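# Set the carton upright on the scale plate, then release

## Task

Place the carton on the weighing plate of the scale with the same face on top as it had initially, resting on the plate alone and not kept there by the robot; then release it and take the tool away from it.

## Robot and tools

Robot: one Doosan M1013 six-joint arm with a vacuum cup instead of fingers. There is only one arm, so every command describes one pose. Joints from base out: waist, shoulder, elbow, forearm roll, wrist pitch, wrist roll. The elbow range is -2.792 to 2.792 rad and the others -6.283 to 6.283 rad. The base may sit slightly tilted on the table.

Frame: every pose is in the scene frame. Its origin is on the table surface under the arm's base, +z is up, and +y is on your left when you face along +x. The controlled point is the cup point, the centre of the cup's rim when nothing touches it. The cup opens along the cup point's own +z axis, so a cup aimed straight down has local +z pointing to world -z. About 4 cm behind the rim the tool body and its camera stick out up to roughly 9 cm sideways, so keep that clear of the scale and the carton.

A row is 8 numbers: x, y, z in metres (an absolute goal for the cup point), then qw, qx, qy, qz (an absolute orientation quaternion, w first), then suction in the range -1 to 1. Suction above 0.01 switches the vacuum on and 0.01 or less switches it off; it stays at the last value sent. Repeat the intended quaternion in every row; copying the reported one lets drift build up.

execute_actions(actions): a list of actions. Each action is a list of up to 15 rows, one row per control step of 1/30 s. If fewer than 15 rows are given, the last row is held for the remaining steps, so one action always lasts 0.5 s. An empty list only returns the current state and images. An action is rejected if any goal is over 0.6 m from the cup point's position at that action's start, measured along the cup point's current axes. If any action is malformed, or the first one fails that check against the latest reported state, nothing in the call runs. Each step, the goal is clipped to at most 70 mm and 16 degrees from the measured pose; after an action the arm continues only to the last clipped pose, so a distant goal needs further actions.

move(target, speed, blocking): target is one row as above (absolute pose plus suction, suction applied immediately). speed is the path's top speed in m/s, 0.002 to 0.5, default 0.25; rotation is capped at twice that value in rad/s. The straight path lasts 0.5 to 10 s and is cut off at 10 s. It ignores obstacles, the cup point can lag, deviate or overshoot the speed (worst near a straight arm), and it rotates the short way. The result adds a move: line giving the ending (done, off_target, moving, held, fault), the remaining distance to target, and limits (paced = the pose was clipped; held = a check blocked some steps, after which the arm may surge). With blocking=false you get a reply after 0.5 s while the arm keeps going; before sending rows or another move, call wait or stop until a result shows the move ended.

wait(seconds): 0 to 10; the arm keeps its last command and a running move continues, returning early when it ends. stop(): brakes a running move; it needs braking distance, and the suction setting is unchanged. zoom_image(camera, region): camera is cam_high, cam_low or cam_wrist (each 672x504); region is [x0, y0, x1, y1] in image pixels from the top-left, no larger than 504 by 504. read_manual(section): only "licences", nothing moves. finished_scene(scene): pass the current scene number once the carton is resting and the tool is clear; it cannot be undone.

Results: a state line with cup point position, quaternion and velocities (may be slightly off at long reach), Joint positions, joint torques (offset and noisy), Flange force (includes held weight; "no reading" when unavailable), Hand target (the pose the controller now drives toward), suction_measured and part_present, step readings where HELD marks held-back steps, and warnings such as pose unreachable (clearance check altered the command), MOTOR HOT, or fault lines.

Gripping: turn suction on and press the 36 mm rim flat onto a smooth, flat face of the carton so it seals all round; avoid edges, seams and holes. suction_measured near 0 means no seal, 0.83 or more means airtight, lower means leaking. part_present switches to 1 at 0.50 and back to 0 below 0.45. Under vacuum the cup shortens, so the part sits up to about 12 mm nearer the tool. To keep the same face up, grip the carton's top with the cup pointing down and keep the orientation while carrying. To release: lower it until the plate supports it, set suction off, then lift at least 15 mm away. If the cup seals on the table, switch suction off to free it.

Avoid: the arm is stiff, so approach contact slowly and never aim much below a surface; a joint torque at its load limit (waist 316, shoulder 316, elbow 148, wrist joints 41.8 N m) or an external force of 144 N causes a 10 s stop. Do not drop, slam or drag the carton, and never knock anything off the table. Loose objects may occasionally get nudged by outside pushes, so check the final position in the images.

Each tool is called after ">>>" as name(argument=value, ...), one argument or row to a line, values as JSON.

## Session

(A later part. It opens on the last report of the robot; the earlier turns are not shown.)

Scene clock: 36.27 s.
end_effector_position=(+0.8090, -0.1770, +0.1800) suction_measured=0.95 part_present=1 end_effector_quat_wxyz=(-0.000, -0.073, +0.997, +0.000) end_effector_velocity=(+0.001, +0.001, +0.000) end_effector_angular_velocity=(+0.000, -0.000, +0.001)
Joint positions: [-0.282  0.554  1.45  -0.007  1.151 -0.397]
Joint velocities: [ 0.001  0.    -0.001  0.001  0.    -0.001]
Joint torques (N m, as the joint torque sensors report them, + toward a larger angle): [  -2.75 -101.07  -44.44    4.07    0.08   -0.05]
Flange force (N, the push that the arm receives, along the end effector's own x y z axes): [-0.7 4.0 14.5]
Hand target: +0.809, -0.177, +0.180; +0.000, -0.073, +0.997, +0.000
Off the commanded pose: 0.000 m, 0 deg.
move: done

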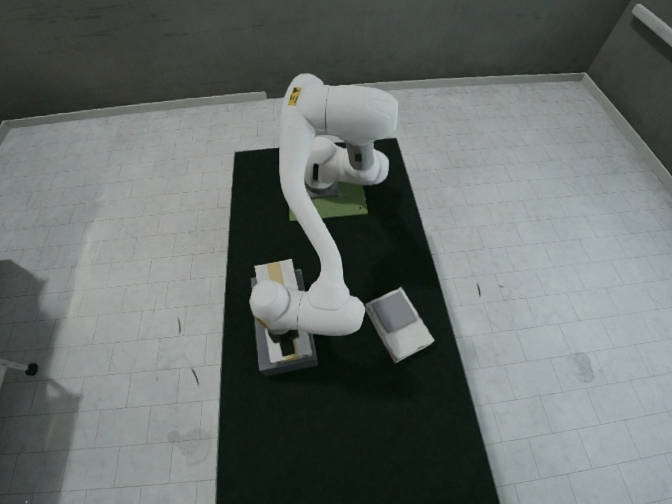

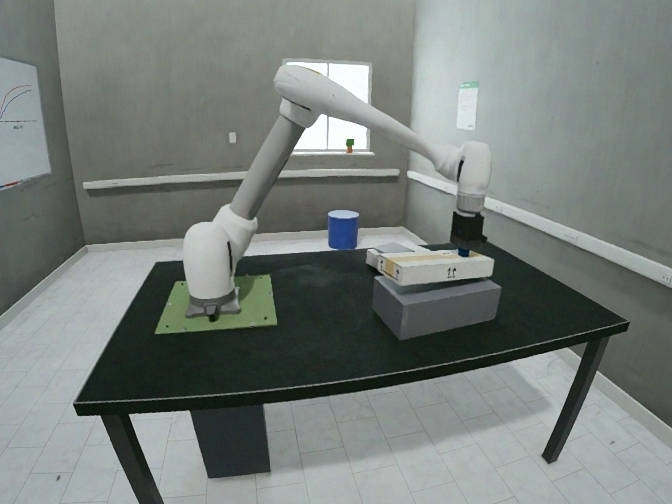

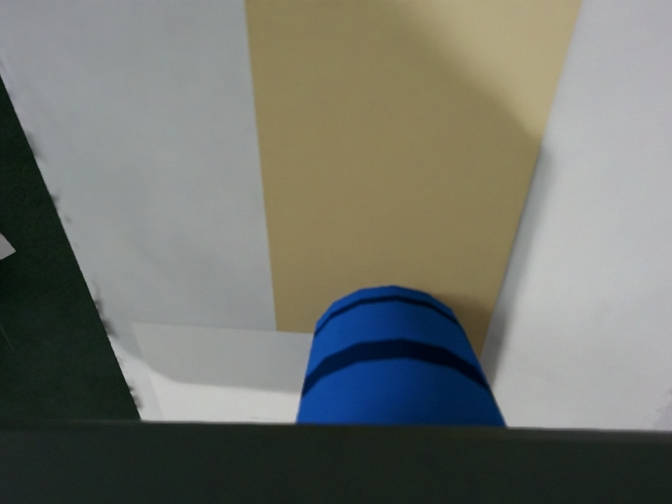

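>>> move(
  target=[0.714, 0.215, 0.19, 0, -0.169, 0.9856, 0, 1],
  speed=0.2,
)

>>> move(
  target=[0.714, 0.215, 0.14, 0, -0.169, 0.9856, 0, 1],
  speed=0.07,
)

>>> zoom_image(
  camera="cam_low",
  region=[300, 190, 460, 310],
)

>>> zoom_image(
  camera="cam_high",
  region=[300, 220, 500, 370],
)

Scene clock: 39.40 s.
end_effector_position=(+0.7137, +0.2150, +0.1901) suction_measured=0.95 part_present=1 end_effector_quat_wxyz=(-0.000, -0.169, +0.986, +0.000) end_effector_velocity=(+0.000, -0.001, -0.000) end_effector_angular_velocity=(-0.002, -0.000, +0.001)
Joint positions: [ 0.217  0.428  1.629  0.001  1.101 -0.094]
Joint velocities: [-0.     0.     0.    -0.003 -0.    -0.   ]
Joint torques (N m, as the joint torque sensors report them, + toward a larger angle): [ -0.35 -87.93 -43.88   4.35   0.35   0.17]
Flange force (N, the push that the arm receives, along the end effector's own x y z axes): [1.7 -0.8 15.7]
Hand target: +0.714, +0.215, +0.190; -0.000, -0.169, +0.986, -0.000
Off the commanded pose: 0.000 m, 0 deg.
move: done

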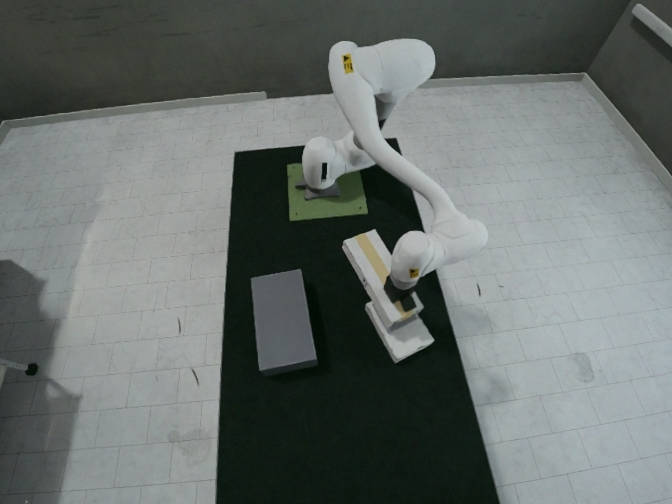

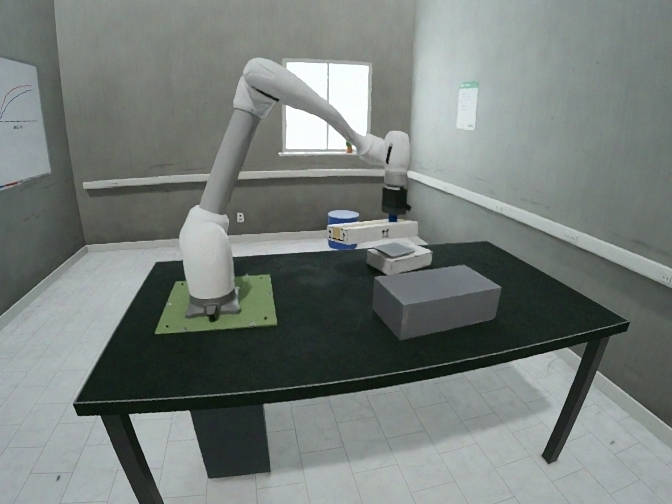

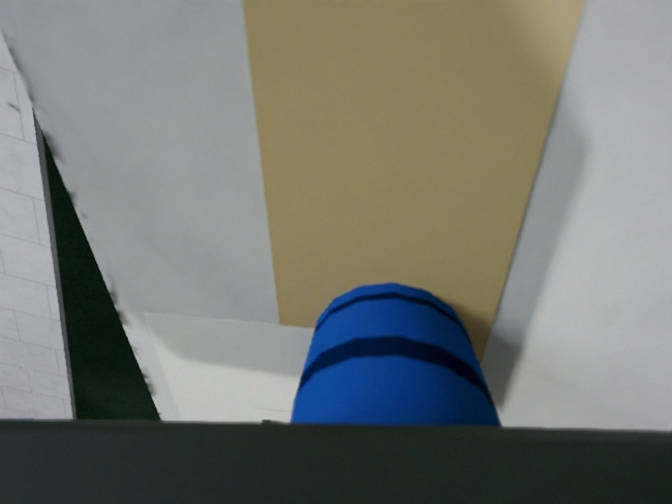

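Scene clock: 40.40 s.
end_effector_position=(+0.7140, +0.2150, +0.1400) suction_measured=0.95 part_present=1 end_effector_quat_wxyz=(+0.000, -0.169, +0.986, -0.000) end_effector_velocity=(+0.000, +0.000, -0.000) end_effector_angular_velocity=(+0.000, +0.000, +0.001)
Joint positions: [ 0.217  0.468  1.67   0.001  1.019 -0.094]
Joint velocities: [ 0.     0.001 -0.     0.    -0.    -0.001]
Joint torques (N m, as the joint torque sensors report them, + toward a larger angle): [  0.16 -88.81 -41.97   3.61  -0.12  -0.09]
Flange force (N, the push that the arm receives, along the end effector's own x y z axes): [2.9 -0.8 13.8]
Hand target: +0.714, +0.215, +0.140; +0.000, -0.169, +0.986, -0.000
Off the commanded pose: 0.000 m, 0 deg.
move: done

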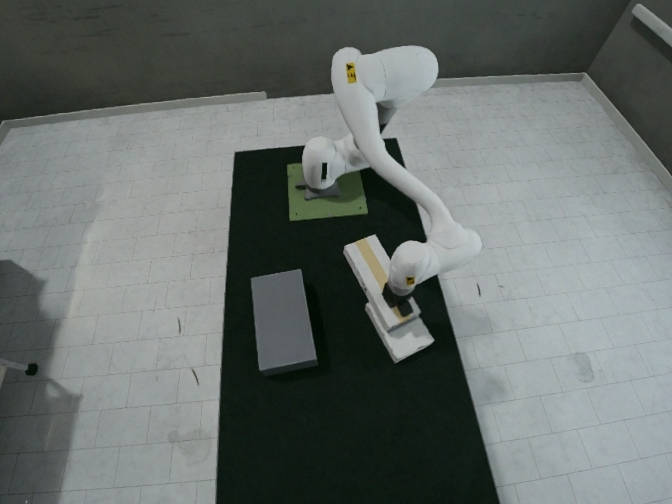

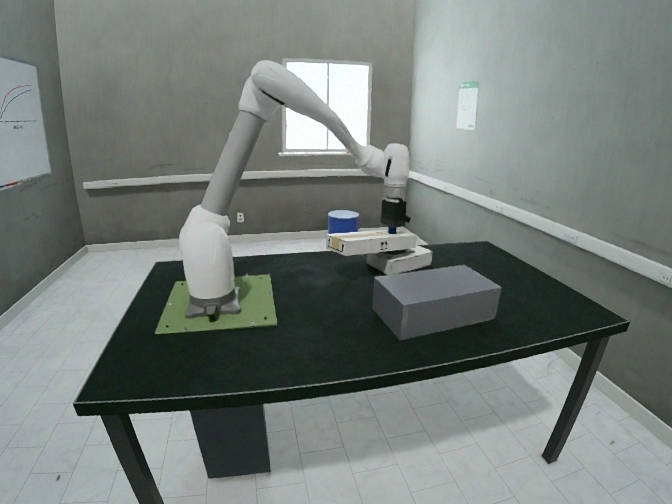

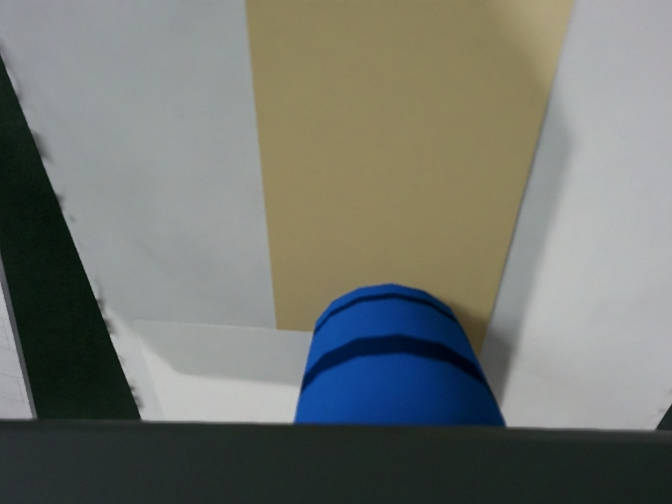

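Region (300, 190, 460, 310) of cam_low's 672x504 image, scaled by 3.150, with more detail than that image has; it fills the top 378 rows of this view, and the rest is white.

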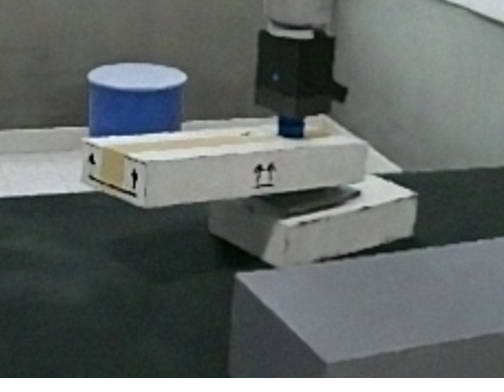

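Region (300, 220, 500, 370) of cam_high's 672x504 image, scaled by 2.520, with more detail than that image has; it fills the top 378 rows of this view, and the rest is white.

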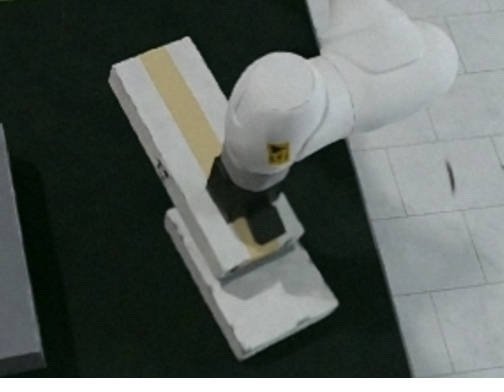

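>>> move(
  target=[0.72, 0.215, 0.124, 0, -0.169, 0.9856, 0, 1],
  speed=0.025,
)

>>> zoom_image(
  camera="cam_low",
  region=[320, 210, 440, 300],
)

Scene clock: 41.43 s.
end_effector_position=(+0.7200, +0.2150, +0.1240) suction_measured=0.95 part_present=1 end_effector_quat_wxyz=(+0.000, -0.169, +0.986, -0.000) end_effector_velocity=(-0.001, +0.001, -0.000) end_effector_angular_velocity=(+0.000, +0.000, +0.002)
Joint positions: [ 0.215  0.49   1.67   0.001  0.997 -0.096]
Joint velocities: [ 0.002 -0.     0.001  0.    -0.001  0.   ]
Joint torques (N m, as the joint torque sensors report them, + toward a larger angle): [ -0.68 -89.04 -40.89   3.67   0.11  -0.3 ]
Flange force (N, the push that the arm receives, along the end effector's own x y z axes): [4.0 1.2 12.6]
Hand target: +0.720, +0.215, +0.124; +0.000, -0.169, +0.986, -0.000
Off the commanded pose: 0.000 m, 0 deg.
move: done

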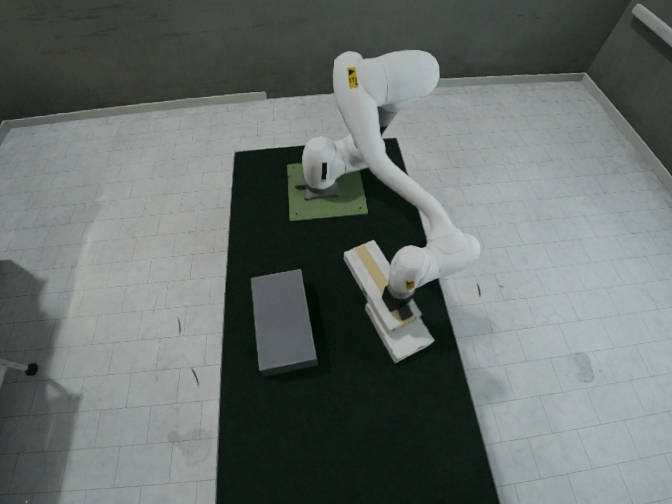

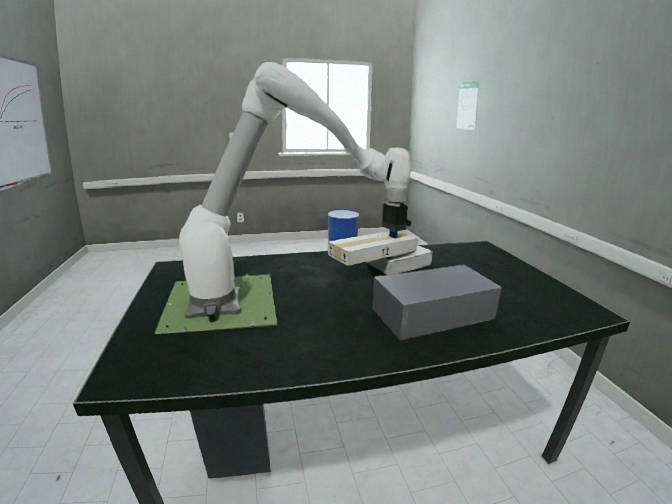

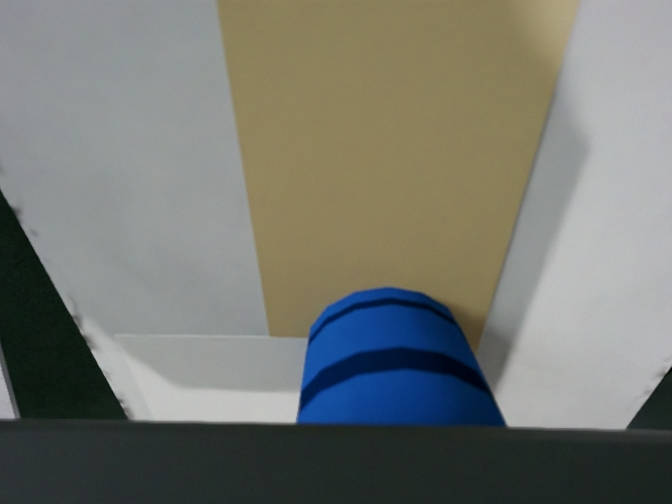

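Region (320, 210, 440, 300) of cam_low's 672x504 image, scaled by 4.200, with more detail than that image has; it fills the top 378 rows of this view, and the rest is white.

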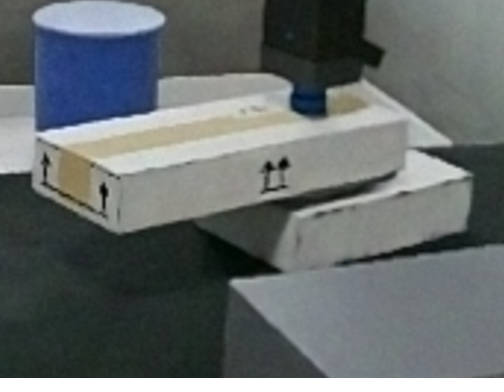

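Touching and nearly level. A little lower.

>>> move(
  target=[0.72, 0.215, 0.121, 0, -0.169, 0.9856, 0, 1],
  speed=0.01,
)

Scene clock: 42.20 s.
end_effector_position=(+0.7200, +0.2150, +0.1211) suction_measured=0.95 part_present=1 end_effector_quat_wxyz=(+0.000, -0.169, +0.986, -0.000) end_effector_velocity=(-0.000, -0.000, -0.001) end_effector_angular_velocity=(+0.000, -0.000, -0.001)
Joint positions: [ 0.215  0.492  1.672  0.001  0.993 -0.096]
Joint velocities: [-0.     0.     0.001  0.    -0.002  0.001]
Joint torques (N m, as the joint torque sensors report them, + toward a larger angle): [  1.76 -63.37 -30.05   3.98  -1.99   0.31]
Flange force (N, the push that the arm receives, along the end effector's own x y z axes): [14.1 -2.6 -21.0]
Hand target: +0.720, +0.215, +0.121; -0.000, -0.169, +0.986, -0.000
Off the commanded pose: 0.000 m, 0 deg.
move: done

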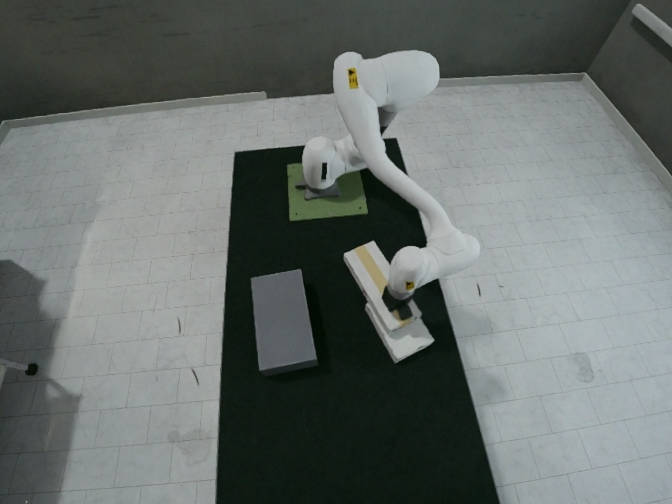

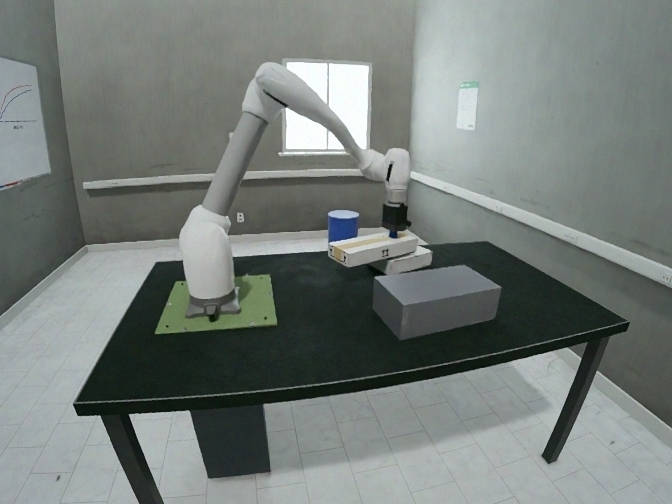

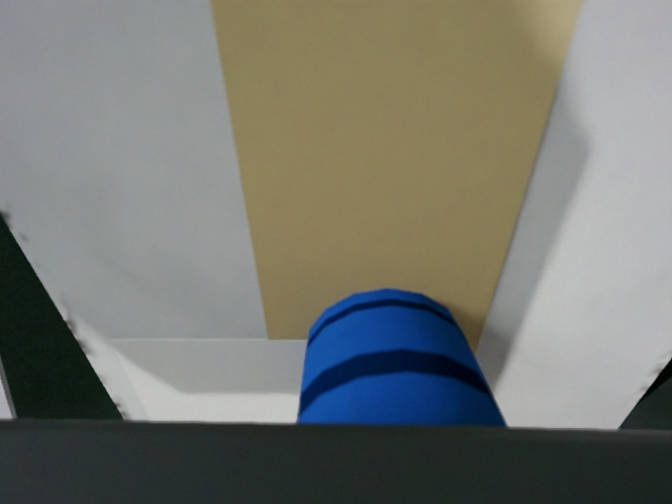

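>>> execute_actions(
  actions=[
    [[0.72, 0.215, 0.1225, 0, -0.169, 0.9856, 0, 0]],
  ],
)

>>> move(
  target=[0.72, 0.215, 0.3, 0, -0.169, 0.9856, 0, 0],
  speed=0.3,
)

>>> zoom_image(
  camera="cam_low",
  region=[320, 210, 440, 300],
)

Scene clock: 42.93 s.
end_effector_position=(+0.7200, +0.2150, +0.1225) suction_measured=0.00 part_present=0 end_effector_quat_wxyz=(-0.000, -0.169, +0.986, +0.000) end_effector_velocity=(+0.001, +0.000, +0.001) end_effector_angular_velocity=(+0.000, -0.002, -0.001)
Joint positions: [ 0.215  0.491  1.671  0.001  0.995 -0.096]
Joint velocities: [-0.    -0.    -0.001 -0.    -0.001  0.001]
Joint torques (N m, as the joint torque sensors report them, + toward a larger angle): [ -1.09 -67.49 -26.81   3.23   0.36   0.17]
Flange force (N, the push that the arm receives, along the end effector's own x y z axes): [2.7 0.6 -16.0]
Hand target: +0.720, +0.215, +0.123; -0.000, -0.169, +0.986, +0.000
Off the commanded pose: 0.000 m, 0 deg.
Step readings (end_effector_position):
0: (+0.7200, +0.2150, +0.1210)
1: (+0.7200, +0.2150, +0.1210)
2: (+0.7200, +0.2150, +0.1213)
4: (+0.7200, +0.2150, +0.1219)
8: (+0.7200, +0.2150, +0.1224)
15: end_effector_position above

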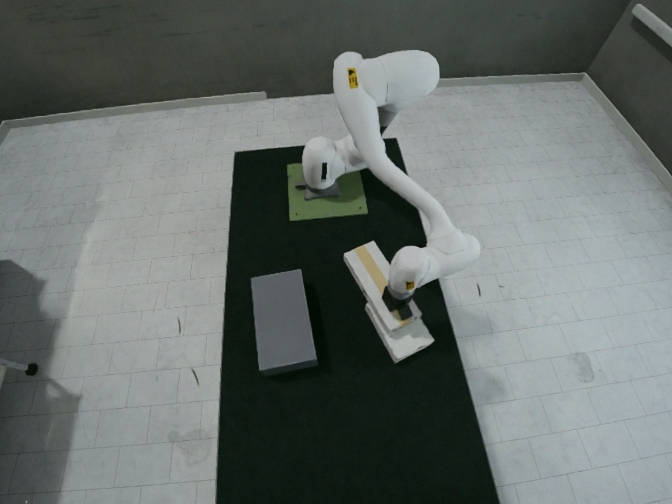

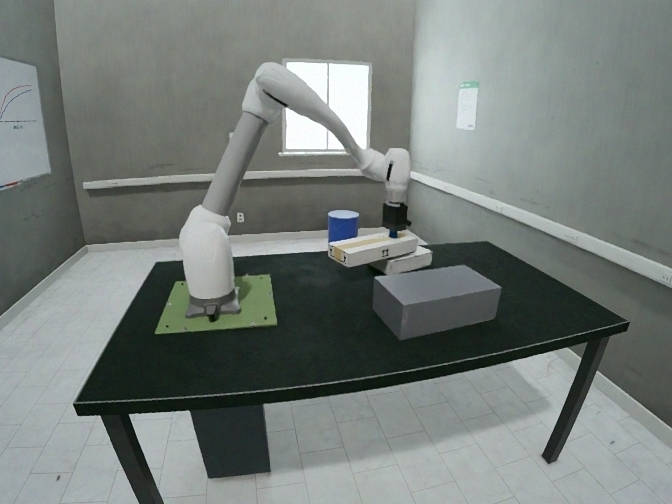

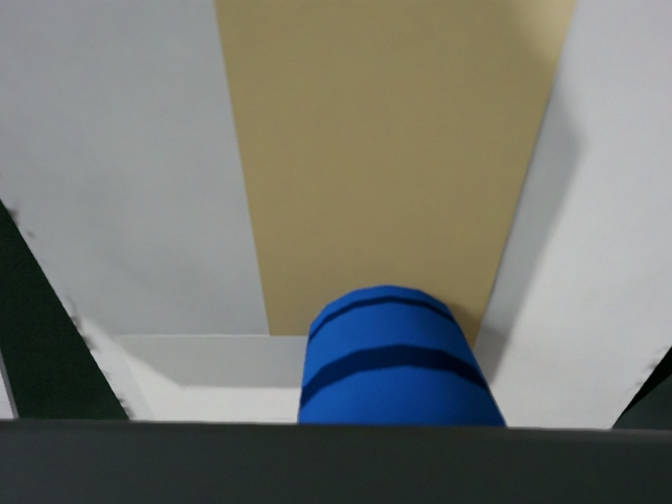

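Scene clock: 43.93 s.
end_effector_position=(+0.7200, +0.2151, +0.3001) suction_measured=0.00 part_present=0 end_effector_quat_wxyz=(+0.000, -0.169, +0.986, +0.000) end_effector_velocity=(-0.000, +0.000, -0.000) end_effector_angular_velocity=(+0.001, +0.002, +0.000)
Joint positions: [ 0.215  0.372  1.498  0.001  1.287 -0.096]
Joint velocities: [ 0.     0.     0.     0.001  0.001 -0.001]
Joint torques (N m, as the joint torque sensors report them, + toward a larger angle): [  0.21 -71.77 -37.58   4.04   0.37   0.1 ]
Flange force (N, the push that the arm receives, along the end effector's own x y z axes): [1.8 -1.0 -1.9]
Hand target: +0.720, +0.215, +0.300; -0.000, -0.169, +0.986, +0.000
Off the commanded pose: 0.000 m, 0 deg.
move: done

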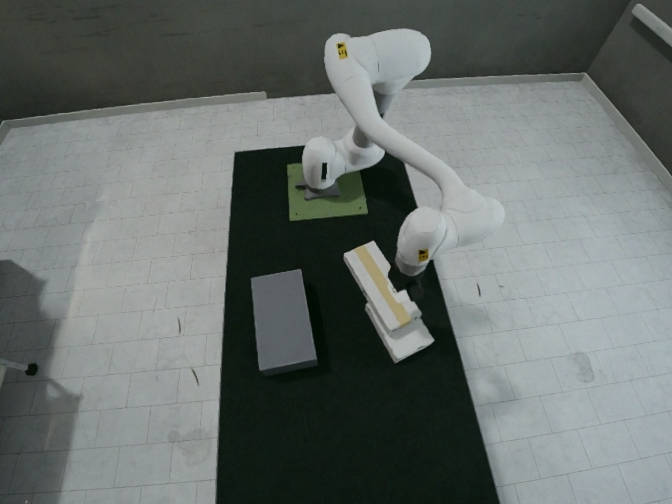

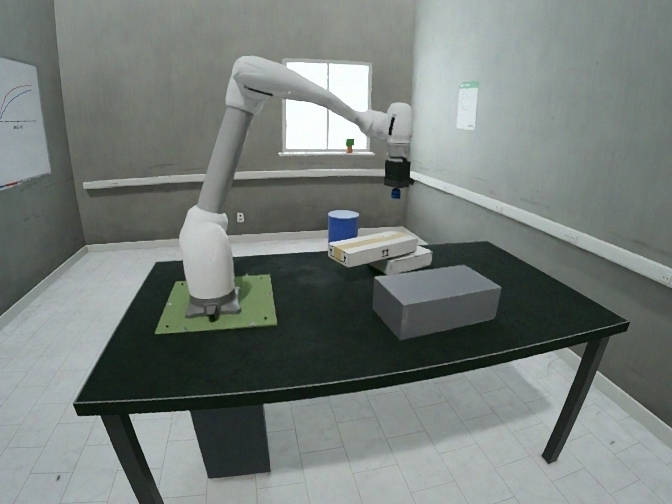

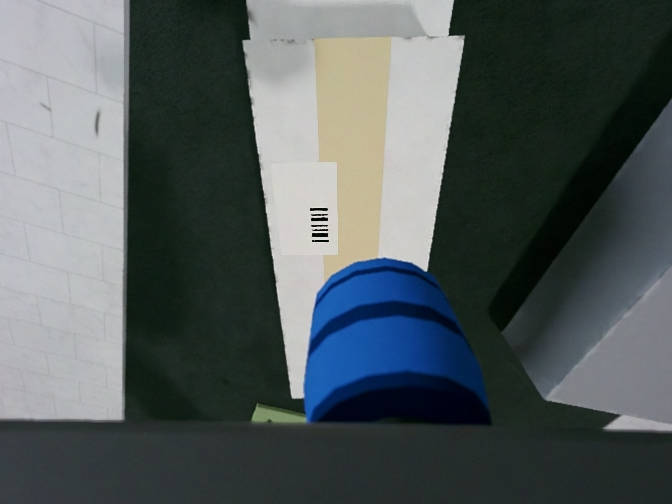

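Region (320, 210, 440, 300) of cam_low's 672x504 image, scaled by 4.200, with more detail than that image has; it fills the top 378 rows of this view, and the rest is white.

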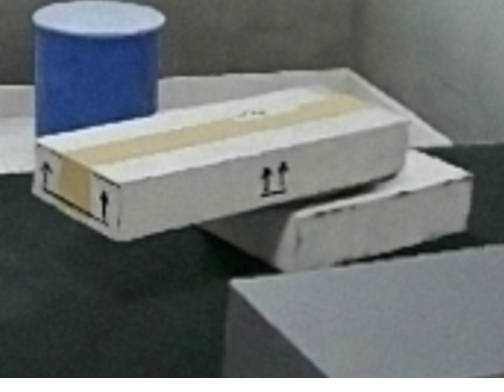

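>>> finished_scene(
  scene=1,
)

The scene is finished: the task was done.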